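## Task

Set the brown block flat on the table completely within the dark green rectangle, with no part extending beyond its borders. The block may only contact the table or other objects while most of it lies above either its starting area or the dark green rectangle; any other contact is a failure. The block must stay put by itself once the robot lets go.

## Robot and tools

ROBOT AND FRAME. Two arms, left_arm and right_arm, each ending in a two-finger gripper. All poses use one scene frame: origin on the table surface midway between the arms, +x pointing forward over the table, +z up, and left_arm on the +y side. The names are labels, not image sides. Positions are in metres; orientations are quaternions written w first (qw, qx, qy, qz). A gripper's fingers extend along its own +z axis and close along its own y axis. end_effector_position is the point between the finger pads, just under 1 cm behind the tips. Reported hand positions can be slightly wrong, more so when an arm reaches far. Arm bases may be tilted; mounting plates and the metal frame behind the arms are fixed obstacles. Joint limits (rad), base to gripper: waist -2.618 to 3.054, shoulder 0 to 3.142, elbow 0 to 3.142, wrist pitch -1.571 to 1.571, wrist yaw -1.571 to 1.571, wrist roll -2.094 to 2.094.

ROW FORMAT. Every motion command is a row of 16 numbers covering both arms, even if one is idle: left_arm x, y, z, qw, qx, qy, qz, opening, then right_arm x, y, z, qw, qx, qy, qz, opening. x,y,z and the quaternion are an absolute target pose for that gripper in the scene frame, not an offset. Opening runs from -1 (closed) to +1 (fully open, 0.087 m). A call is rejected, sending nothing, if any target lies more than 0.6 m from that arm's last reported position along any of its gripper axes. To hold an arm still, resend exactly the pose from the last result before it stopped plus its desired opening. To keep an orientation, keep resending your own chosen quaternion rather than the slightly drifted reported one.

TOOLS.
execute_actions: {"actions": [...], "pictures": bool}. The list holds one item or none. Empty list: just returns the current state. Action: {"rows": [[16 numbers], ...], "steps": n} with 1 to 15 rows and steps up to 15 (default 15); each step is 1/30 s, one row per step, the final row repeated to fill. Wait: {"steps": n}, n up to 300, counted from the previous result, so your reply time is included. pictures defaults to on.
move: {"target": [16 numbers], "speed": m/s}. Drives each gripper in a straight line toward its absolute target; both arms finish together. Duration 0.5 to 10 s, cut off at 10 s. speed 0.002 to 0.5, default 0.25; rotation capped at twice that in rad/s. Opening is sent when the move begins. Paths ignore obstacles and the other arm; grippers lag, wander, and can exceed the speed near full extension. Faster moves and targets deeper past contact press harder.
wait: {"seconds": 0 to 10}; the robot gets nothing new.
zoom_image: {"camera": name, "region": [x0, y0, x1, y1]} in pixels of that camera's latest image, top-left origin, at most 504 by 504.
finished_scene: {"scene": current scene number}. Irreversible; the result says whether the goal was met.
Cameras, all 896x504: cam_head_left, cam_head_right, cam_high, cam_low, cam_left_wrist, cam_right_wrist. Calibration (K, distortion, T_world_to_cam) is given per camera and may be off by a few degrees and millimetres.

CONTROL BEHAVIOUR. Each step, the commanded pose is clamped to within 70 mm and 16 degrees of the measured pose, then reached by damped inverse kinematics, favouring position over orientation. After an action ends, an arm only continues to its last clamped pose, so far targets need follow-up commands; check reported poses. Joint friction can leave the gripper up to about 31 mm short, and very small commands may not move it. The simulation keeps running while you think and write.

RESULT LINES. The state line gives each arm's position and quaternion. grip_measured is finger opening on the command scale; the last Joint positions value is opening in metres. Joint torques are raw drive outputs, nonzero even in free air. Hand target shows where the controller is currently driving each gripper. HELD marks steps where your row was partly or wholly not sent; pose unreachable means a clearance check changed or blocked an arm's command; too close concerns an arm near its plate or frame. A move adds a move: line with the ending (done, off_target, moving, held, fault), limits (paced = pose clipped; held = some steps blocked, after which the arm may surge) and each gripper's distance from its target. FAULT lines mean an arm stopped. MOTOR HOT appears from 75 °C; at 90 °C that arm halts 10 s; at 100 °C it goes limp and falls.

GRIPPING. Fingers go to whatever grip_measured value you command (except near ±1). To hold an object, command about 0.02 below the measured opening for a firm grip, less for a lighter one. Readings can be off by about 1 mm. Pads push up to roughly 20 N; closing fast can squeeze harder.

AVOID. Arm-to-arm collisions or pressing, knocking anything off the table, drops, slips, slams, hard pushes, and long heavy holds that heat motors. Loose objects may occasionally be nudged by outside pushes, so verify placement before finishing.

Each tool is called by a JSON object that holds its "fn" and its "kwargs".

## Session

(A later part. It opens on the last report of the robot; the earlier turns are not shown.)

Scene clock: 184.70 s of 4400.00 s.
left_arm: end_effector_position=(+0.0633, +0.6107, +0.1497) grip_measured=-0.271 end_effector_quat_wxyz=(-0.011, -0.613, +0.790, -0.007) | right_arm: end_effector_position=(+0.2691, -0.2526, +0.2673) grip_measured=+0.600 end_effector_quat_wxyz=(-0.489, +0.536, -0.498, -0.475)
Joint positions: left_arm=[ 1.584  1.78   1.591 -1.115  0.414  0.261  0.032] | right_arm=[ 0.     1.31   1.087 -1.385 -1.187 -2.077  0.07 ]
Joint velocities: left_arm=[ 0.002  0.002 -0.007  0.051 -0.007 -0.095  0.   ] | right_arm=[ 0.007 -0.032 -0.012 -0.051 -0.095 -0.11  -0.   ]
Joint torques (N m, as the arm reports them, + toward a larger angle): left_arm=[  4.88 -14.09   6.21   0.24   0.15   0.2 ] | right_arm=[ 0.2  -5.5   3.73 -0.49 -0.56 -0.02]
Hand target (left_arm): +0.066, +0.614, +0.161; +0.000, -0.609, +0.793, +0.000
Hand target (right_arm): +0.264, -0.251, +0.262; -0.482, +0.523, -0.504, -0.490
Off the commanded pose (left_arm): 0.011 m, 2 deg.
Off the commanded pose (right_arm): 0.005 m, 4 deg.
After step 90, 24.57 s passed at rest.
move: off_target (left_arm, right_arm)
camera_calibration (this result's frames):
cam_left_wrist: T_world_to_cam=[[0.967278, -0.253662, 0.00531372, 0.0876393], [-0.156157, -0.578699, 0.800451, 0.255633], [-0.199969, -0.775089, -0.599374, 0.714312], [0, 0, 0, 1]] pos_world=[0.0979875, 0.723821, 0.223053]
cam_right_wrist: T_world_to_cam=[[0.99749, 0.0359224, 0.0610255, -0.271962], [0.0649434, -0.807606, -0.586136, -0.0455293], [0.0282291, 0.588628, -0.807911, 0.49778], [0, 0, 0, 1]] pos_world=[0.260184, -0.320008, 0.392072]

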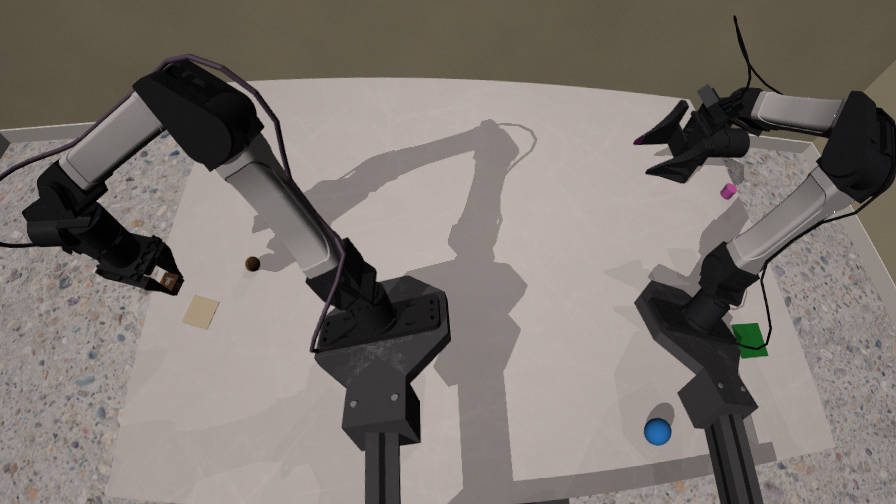

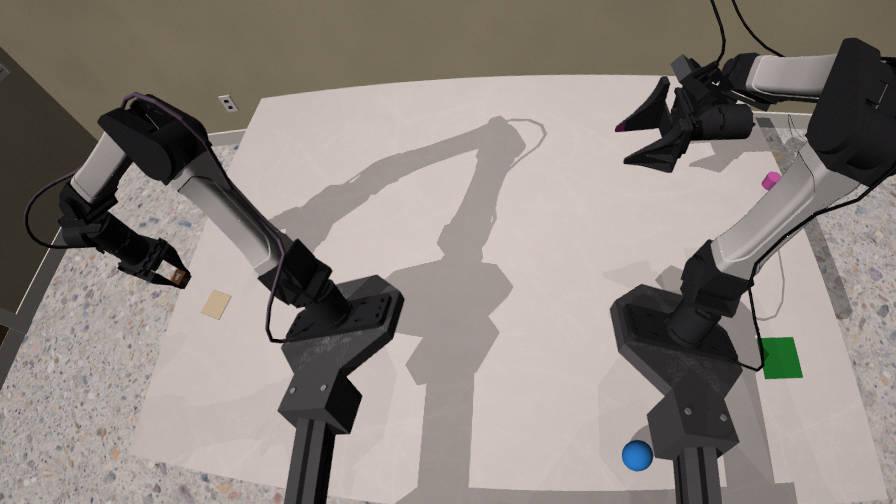

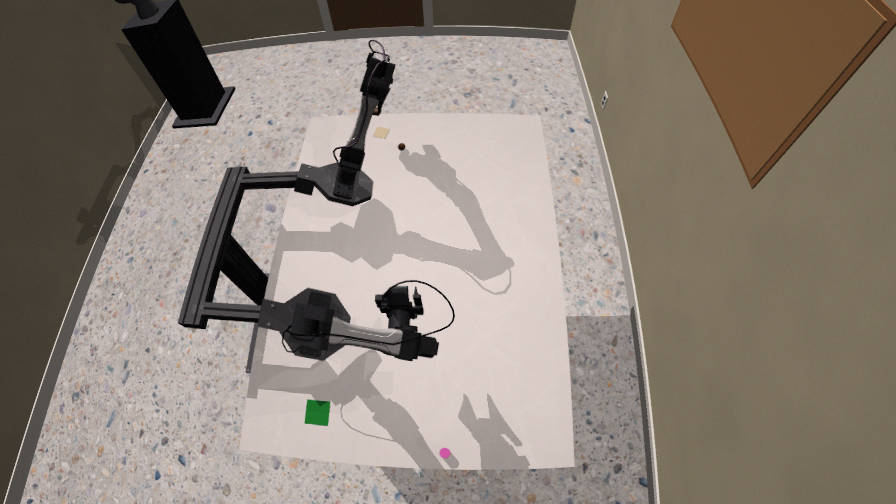

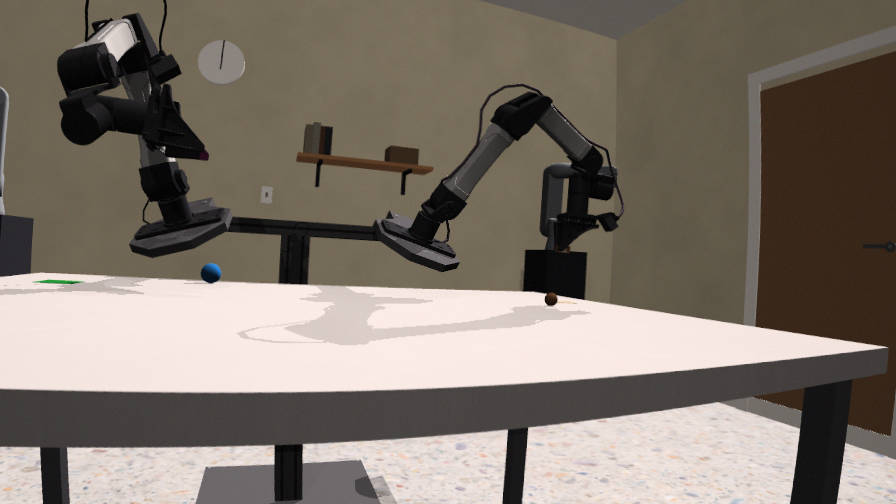

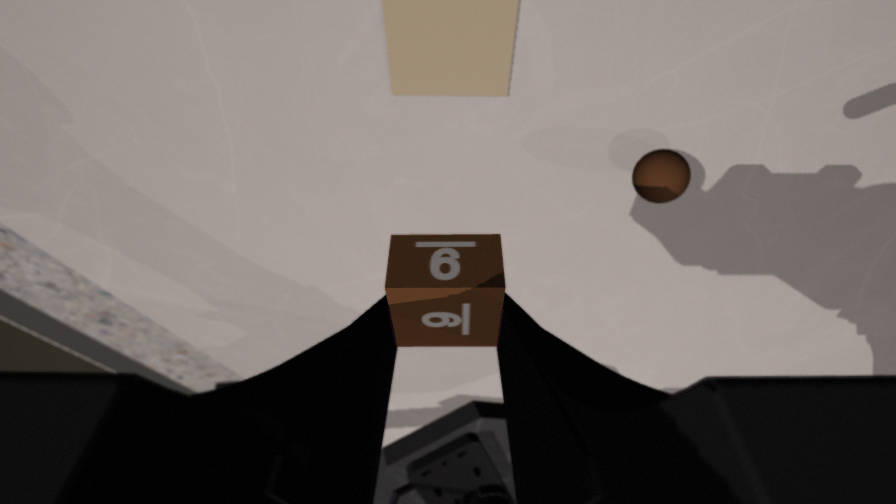

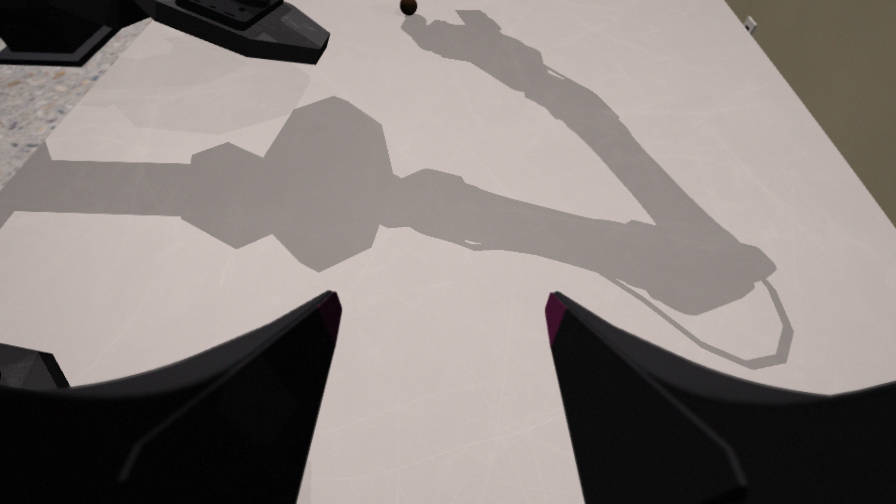

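{"fn": "move", "kwargs": {"target": [0.33,0.3,0.27,0,0.3,0.954,0,-0.295,0.27,-0.2,0.27,0,0,0.707,0.707,0.6], "speed": 0.25}}

{"fn": "move", "kwargs": {"target": [0.27,0.17,0.27,0.5,0.5,0.5,-0.5,-0.295,0.27,-0.2,0.27,0,0,0.707,0.707,0.6], "speed": 0.2}}

Scene clock: 204.57 s of 4400.00 s.
left_arm: end_effector_position=(+0.3284, +0.3004, +0.2708) grip_measured=-0.271 end_effector_quat_wxyz=(+0.008, +0.289, +0.957, -0.006) | right_arm: end_effector_position=(+0.2773, -0.2031, +0.2721) grip_measured=+0.600 end_effector_quat_wxyz=(+0.015, -0.001, +0.710, +0.704)
Joint positions: left_arm=[-0.344  1.414  1.67  -1.489 -0.388  0.362  0.032] | right_arm=[ 0.142  1.439  1.015 -0.736 -1.232 -0.008  0.07 ]
Joint velocities: left_arm=[-0.002  0.002  0.007  0.022 -0.066  0.066  0.   ] | right_arm=[ 0.012 -0.007 -0.032  0.007  0.037 -0.007 -0.001]
Joint torques (N m, as the arm reports them, + toward a larger angle): left_arm=[-2.75 -7.19  6.37  0.31 -0.07  0.18] | right_arm=[ 1.91 -8.13  3.57  0.41 -0.61  0.08]
Hand target (left_arm): +0.330, +0.300, +0.270; -0.000, +0.300, +0.954, -0.002
Hand target (right_arm): +0.271, -0.199, +0.270; +0.003, +0.003, +0.706, +0.708
Off the commanded pose (left_arm): 0.002 m, 2 deg.
Off the commanded pose (right_arm): 0.008 m, 2 deg.
After step 90, 12.43 s passed at rest.
move: done
camera_calibration (this result's frames):
cam_left_wrist: T_world_to_cam=[[-0.557013, -0.830379, 0.0143531, 0.423303], [-0.520138, 0.362275, 0.773442, -0.135256], [-0.647451, 0.423352, -0.633704, 0.395557], [0, 0, 0, 1]] pos_world=[0.421537, 0.233042, 0.349203]
cam_right_wrist: T_world_to_cam=[[0.0328249, -0.0000002897, -0.999461, 0.2665], [-0.658038, -0.752674, -0.0216115, 0.0547147], [-0.752269, 0.658393, -0.0247067, 0.489747], [0, 0, 0, 1]] pos_world=[0.395678, -0.281264, 0.279639]

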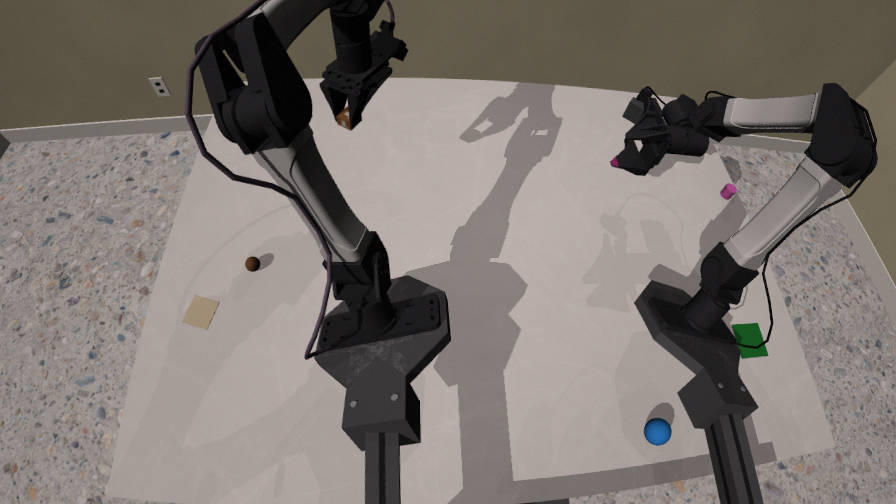

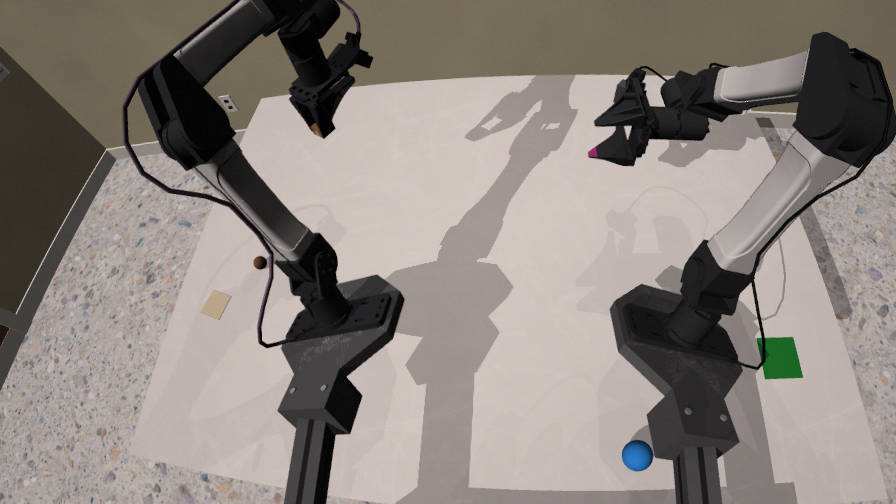

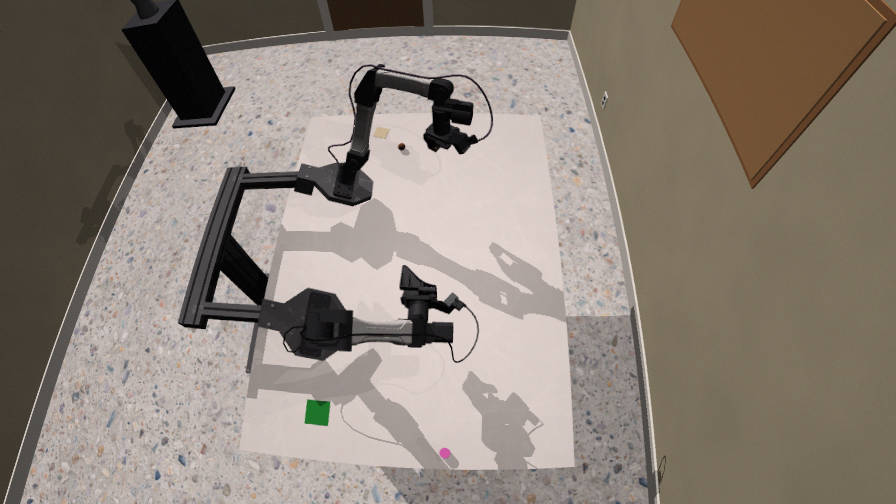

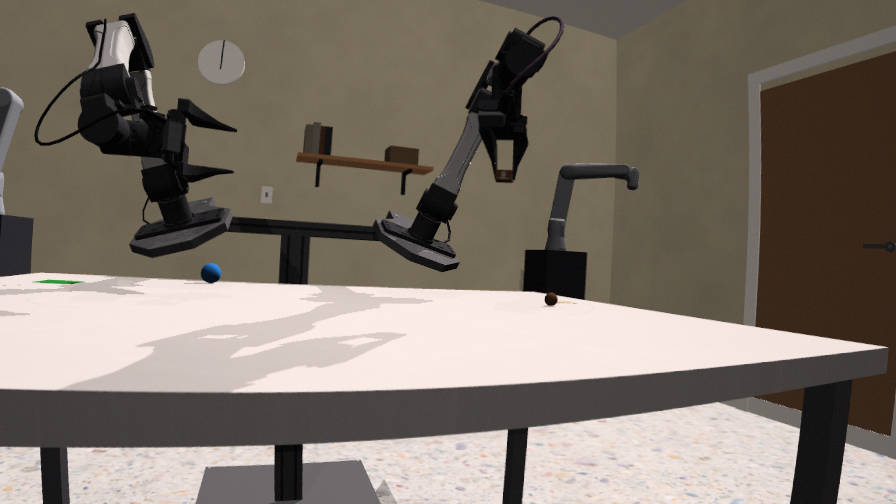

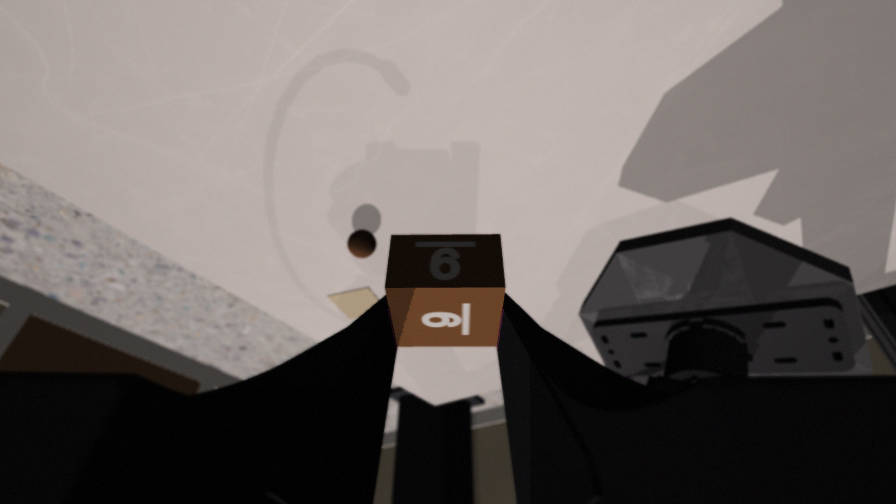

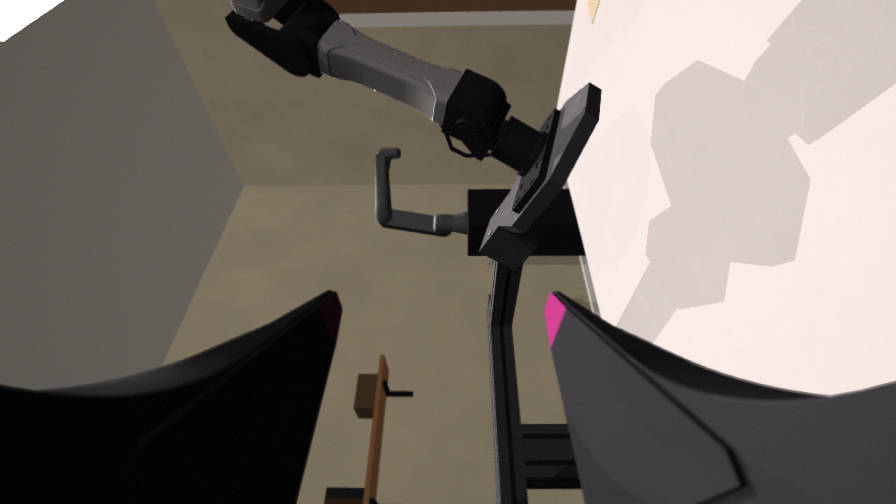

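Scene clock: 209.37 s of 4400.00 s.
left_arm: end_effector_position=(+0.2752, +0.1735, +0.2717) grip_measured=-0.271 end_effector_quat_wxyz=(+0.492, +0.504, +0.544, -0.456) | right_arm: end_effector_position=(+0.2765, -0.2031, +0.2721) grip_measured=+0.600 end_effector_quat_wxyz=(+0.014, -0.002, +0.710, +0.704)
Joint positions: left_arm=[ 0.155  1.196  1.023 -1.464  1.219  2.097  0.032] | right_arm=[ 0.142  1.439  1.015 -0.742 -1.232 -0.012  0.07 ]
Joint velocities: left_arm=[-0.002  0.002  0.007 -0.037  0.022  0.007 -0.001] | right_arm=[-0.007 -0.002 -0.007 -0.022  0.022  0.022  0.001]
Joint torques (N m, as the arm reports them, + toward a larger angle): left_arm=[-1.81 -6.28  3.33 -0.52  0.65  0.18] | right_arm=[ 1.83 -7.67  4.3   0.24 -0.59 -0.11]
Hand target (left_arm): +0.272, +0.169, +0.270; +0.492, +0.499, +0.539, -0.468
Hand target (right_arm): +0.270, -0.200, +0.270; +0.000, -0.000, +0.707, +0.707
Off the commanded pose (left_arm): 0.007 m, 7 deg.
Off the commanded pose (right_arm): 0.008 m, 2 deg.
joint sent to its limit (left arm) — the command would take joint 6 (wrist roll) past its upper limit, so that joint was sent only as far as its limit.
move: off_target (left_arm)
camera_calibration (this result's frames):
cam_left_wrist: T_world_to_cam=[[-0.99769, -0.0677417, -0.00508688, 0.2825], [-0.0543719, 0.841183, -0.538011, 0.0273697], [0.0407247, -0.536491, -0.842923, 0.449498], [0, 0, 0, 1]] pos_world=[0.26503, 0.237266, 0.395054]
cam_right_wrist: T_world_to_cam=[[0.0316079, 0.0000583342, -0.9995, 0.266925], [-0.65664, -0.753917, -0.0208094, 0.0533095], [-0.753542, 0.656969, -0.0237915, 0.489033], [0, 0, 0, 1]] pos_world=[0.395075, -0.281104, 0.279536]

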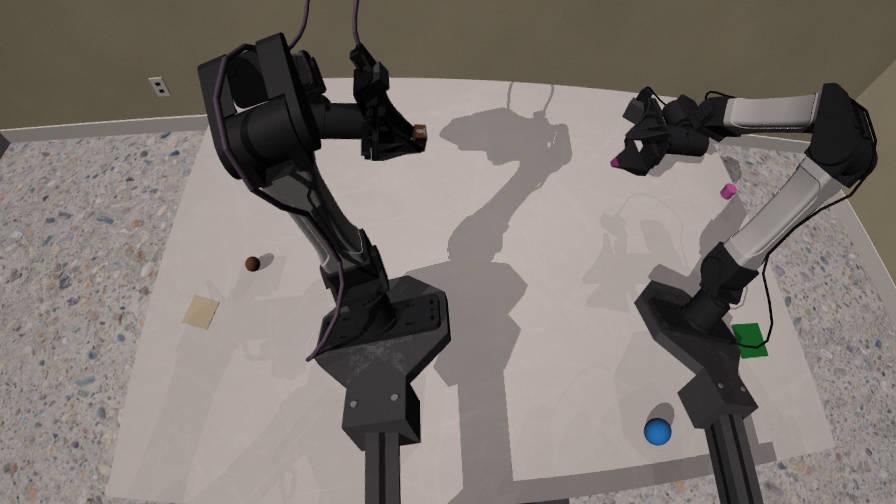

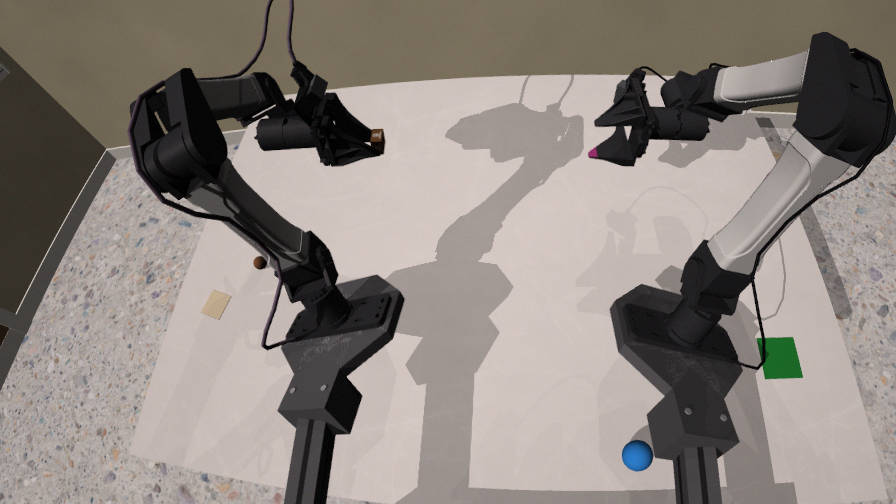

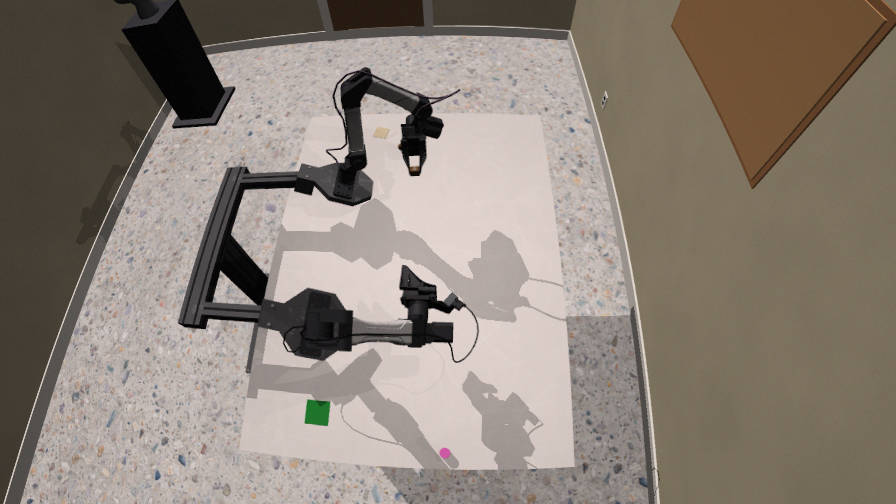

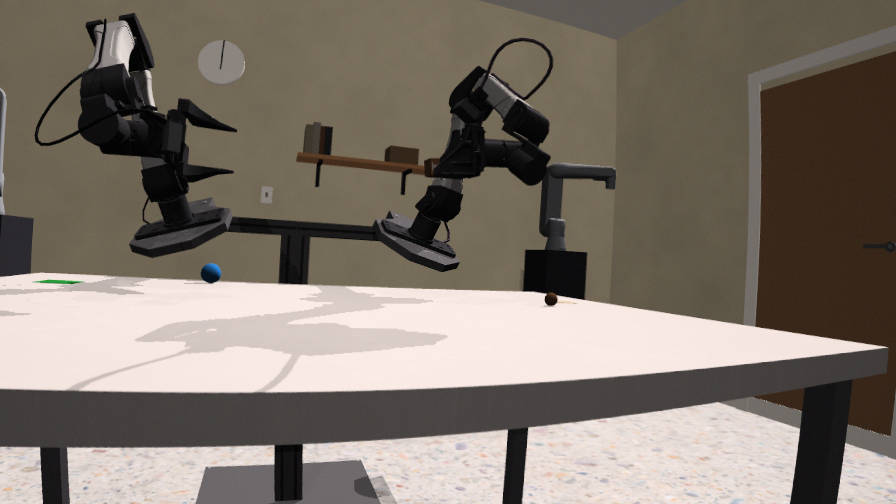

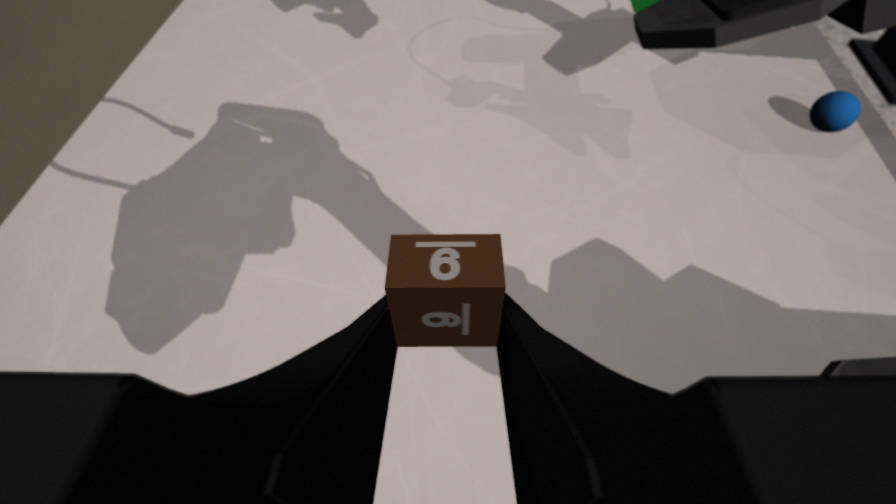

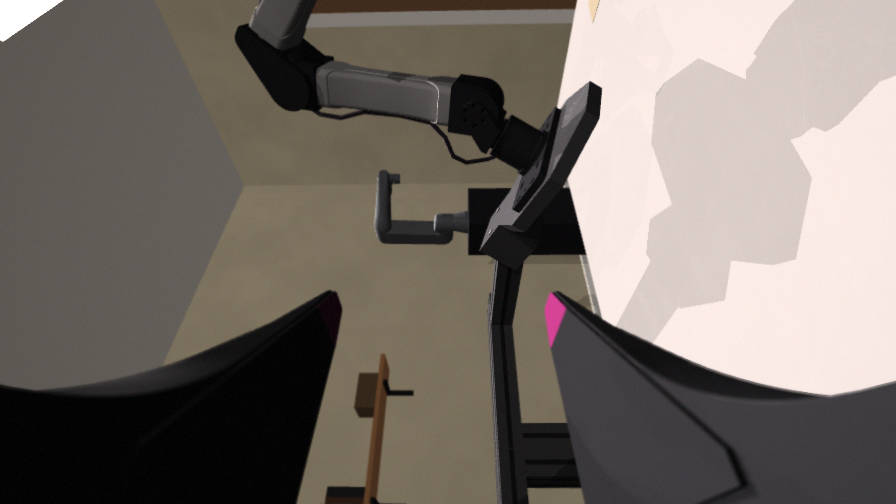

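{"fn": "execute_actions", "kwargs": {"actions": []}}

Scene clock: 236.03 s of 4400.00 s.
left_arm: end_effector_position=(+0.2755, +0.1735, +0.2720) grip_measured=-0.271 end_effector_quat_wxyz=(+0.493, +0.504, +0.543, -0.456) | right_arm: end_effector_position=(+0.2765, -0.2031, +0.2721) grip_measured=+0.600 end_effector_quat_wxyz=(+0.014, -0.002, +0.710, +0.704)
Joint positions: left_arm=[ 0.155  1.196  1.023 -1.464  1.22   2.099  0.032] | right_arm=[ 0.142  1.439  1.015 -0.742 -1.232 -0.012  0.07 ]
Joint velocities: left_arm=[-0.007 -0.012 -0.002  0.051 -0.022 -0.007 -0.001] | right_arm=[ 0.002  0.007  0.002  0.022 -0.037  0.051 -0.   ]
Joint torques (N m, as the arm reports them, + toward a larger angle): left_arm=[-1.78 -6.28  3.34 -0.53  0.66  0.19] | right_arm=[ 1.84 -7.66  4.3   0.23 -0.59 -0.1 ]
Hand target (left_arm): +0.272, +0.169, +0.270; +0.492, +0.499, +0.539, -0.468
Hand target (right_arm): +0.270, -0.200, +0.270; +0.000, -0.000, +0.707, +0.707
Off the commanded pose (left_arm): 0.007 m, 7 deg.
Off the commanded pose (right_arm): 0.008 m, 2 deg.
Steps of this call (steps 1 to 90: nothing new was sent; then 23.67 s passed at rest). Readings (end_effector_position):
1: left_arm (+0.2752, +0.1735, +0.2718) | right_arm (+0.2765, -0.2031, +0.2721)
2: left_arm (+0.2753, +0.1735, +0.2718) | right_arm (+0.2765, -0.2031, +0.2721)
4: left_arm (+0.2754, +0.1735, +0.2719) | right_arm (+0.2765, -0.2031, +0.2721)
8: left_arm (+0.2754, +0.1735, +0.2720) | right_arm (+0.2765, -0.2031, +0.2721)
90: the state above
camera_calibration (this result's frames):
cam_left_wrist: T_world_to_cam=[[-0.997625, -0.0684743, -0.00747186, 0.283523], [-0.0536399, 0.840354, -0.539377, 0.0279143], [0.0432125, -0.537696, -0.842031, 0.448964], [0, 0, 0, 1]] pos_world=[0.264946, 0.237362, 0.395217]
cam_right_wrist: T_world_to_cam=[[0.0316079, 0.0000583342, -0.9995, 0.266925], [-0.65664, -0.753917, -0.0208094, 0.0533095], [-0.753542, 0.656969, -0.0237915, 0.489033], [0, 0, 0, 1]] pos_world=[0.395075, -0.281104, 0.279536]

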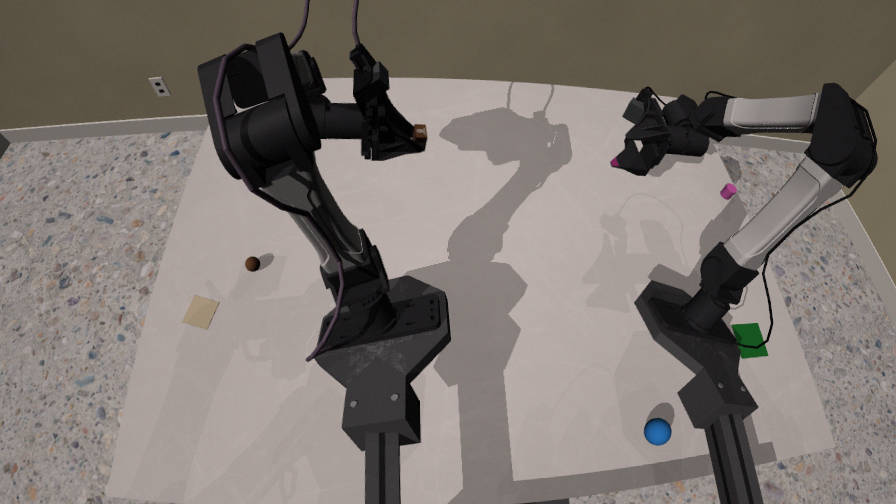

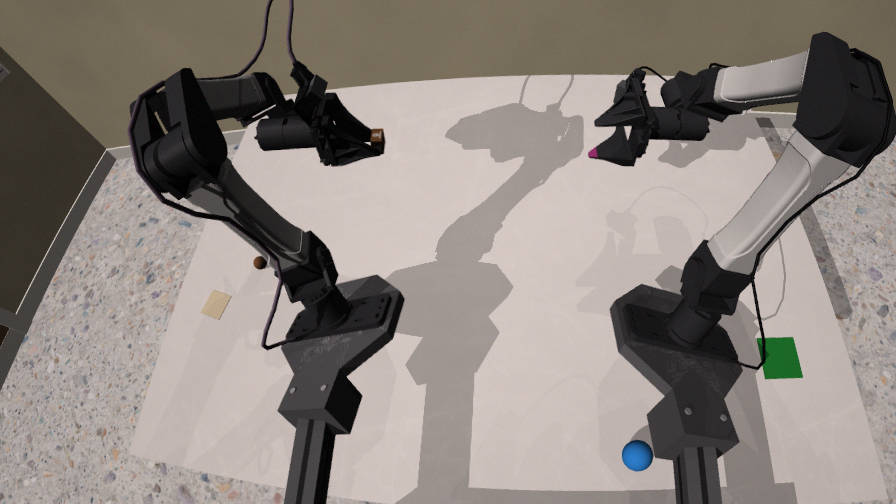

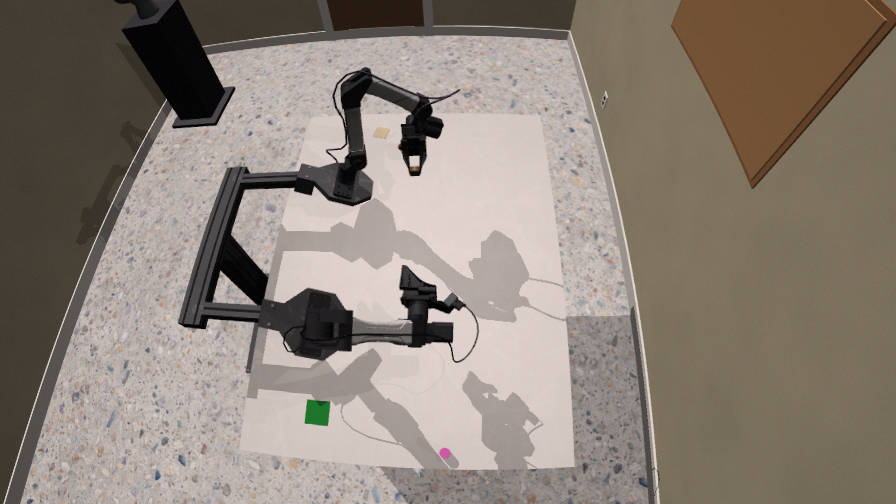

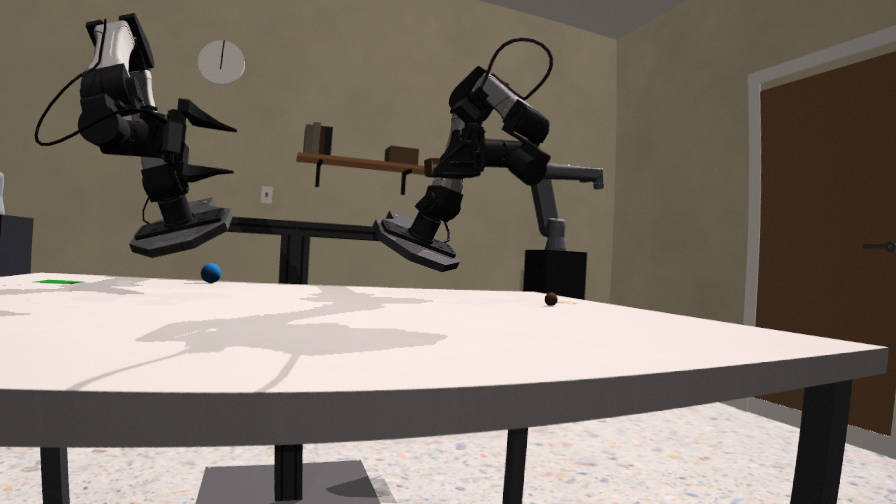

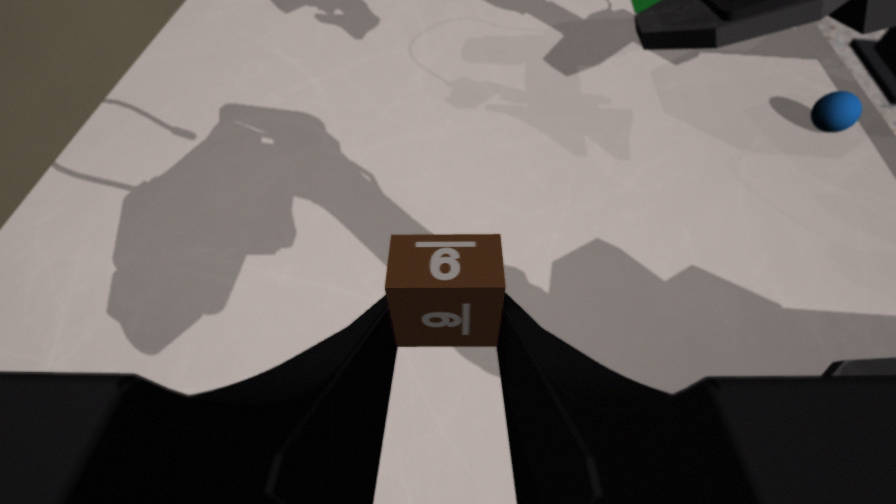

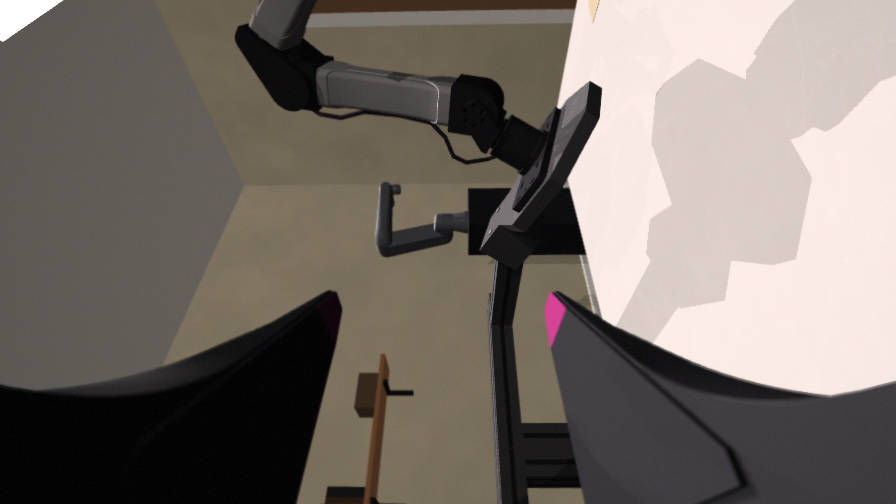

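{"fn": "move", "kwargs": {"target": [0.27,0.06,0.27,0.5,0.5,0.5,-0.5,-0.295,0.27,-0.12,0.27,0,0,0.707,0.707,0.6], "speed": 0.15}}

Scene clock: 248.43 s of 4400.00 s.
left_arm: end_effector_position=(+0.2728, +0.0598, +0.2677) grip_measured=-0.271 end_effector_quat_wxyz=(+0.496, +0.498, +0.500, -0.506) | right_arm: end_effector_position=(+0.2805, -0.1251, +0.2827) grip_measured=+0.600 end_effector_quat_wxyz=(+0.022, -0.002, +0.699, +0.714)
Joint positions: left_arm=[-0.365  1.089  0.677 -0.282  1.102  1.046  0.032] | right_arm=[ 0.413  1.439  0.841 -0.03  -1.083  0.552  0.07 ]
Joint velocities: left_arm=[ 0.002 -0.002  0.007  0.007 -0.037  0.022 -0.001] | right_arm=[ 0.007  0.002 -0.007  0.007 -0.037 -0.037 -0.001]
Joint torques (N m, as the arm reports them, + toward a larger angle): left_arm=[-2.44 -7.72  4.11  1.24  0.4   0.05] | right_arm=[ 2.28 -5.78  3.94  1.13 -0.42  0.08]
Hand target (left_arm): +0.270, +0.060, +0.270; +0.500, +0.500, +0.499, -0.501
Hand target (right_arm): +0.272, -0.120, +0.272; +0.003, +0.004, +0.703, +0.711
Off the commanded pose (left_arm): 0.004 m, 1 deg.
Off the commanded pose (right_arm): 0.017 m, 3 deg.
After step 90, 7.67 s passed at rest.
move: off_target (right_arm)
camera_calibration (this result's frames):
cam_left_wrist: T_world_to_cam=[[-0.999862, 0.0149088, 0.00735438, 0.264668], [0.00710346, 0.783131, -0.621817, 0.129858], [-0.01503, -0.621678, -0.783128, 0.389467], [0, 0, 0, 1]] pos_world=[0.269563, 0.136482, 0.383804]
cam_right_wrist: T_world_to_cam=[[0.0435164, 0.0296239, -0.998613, 0.277487], [-0.663507, -0.746426, -0.0510563, 0.12641], [-0.746904, 0.664808, -0.0128262, 0.437024], [0, 0, 0, 1]] pos_world=[0.398213, -0.204401, 0.289162]

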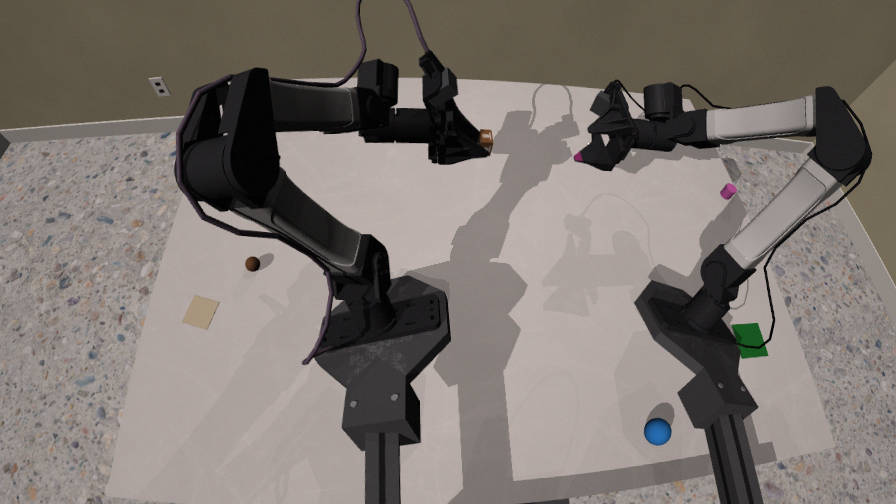

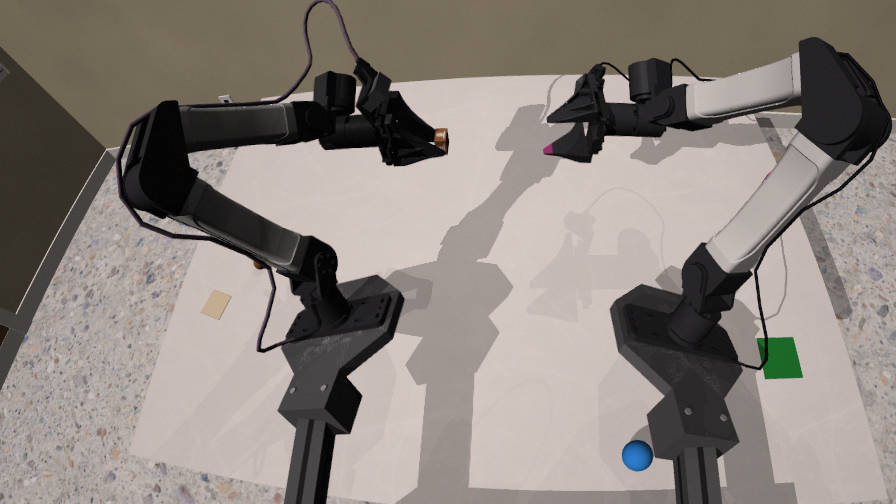

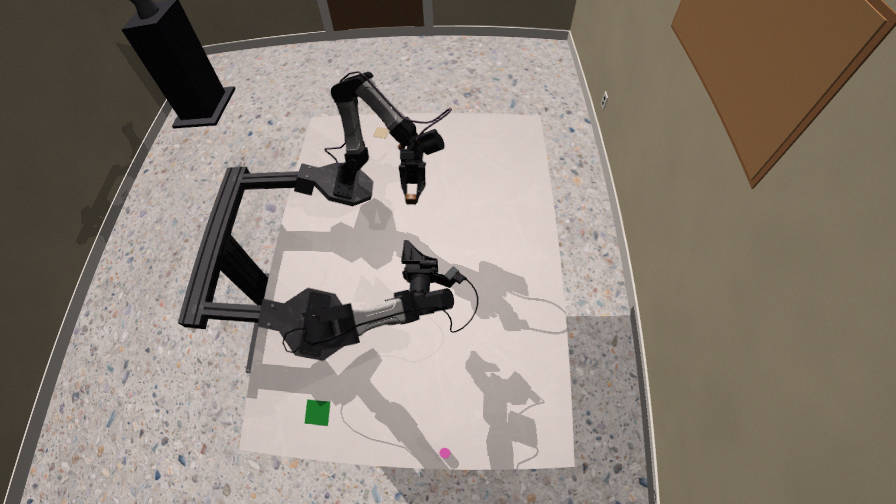

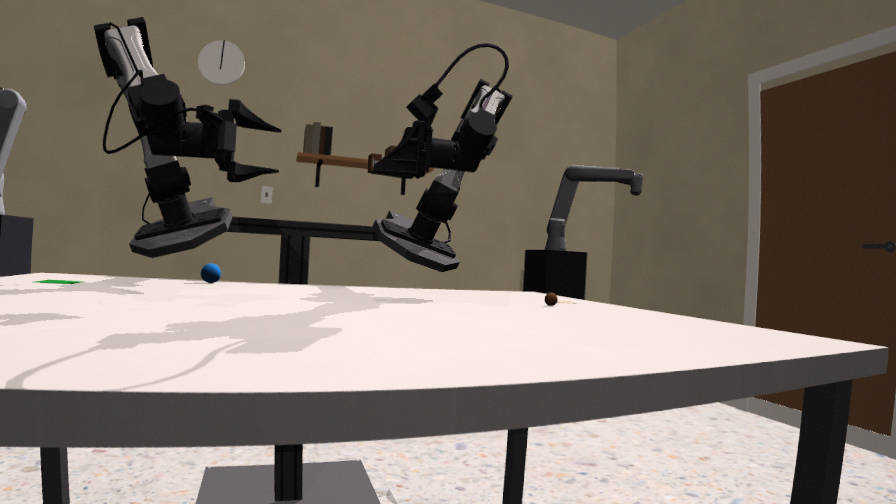

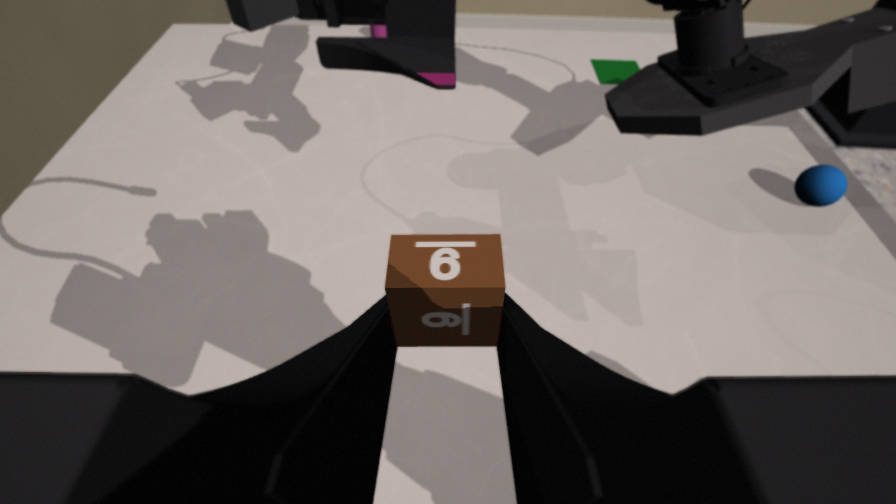

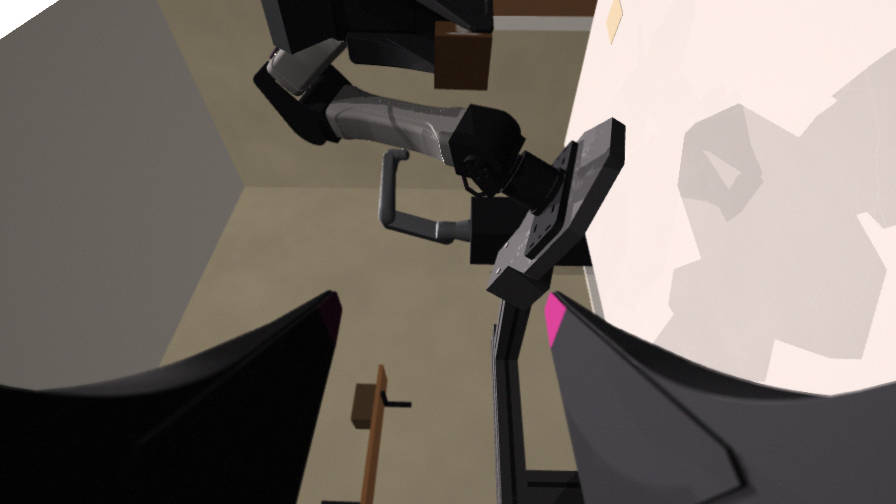

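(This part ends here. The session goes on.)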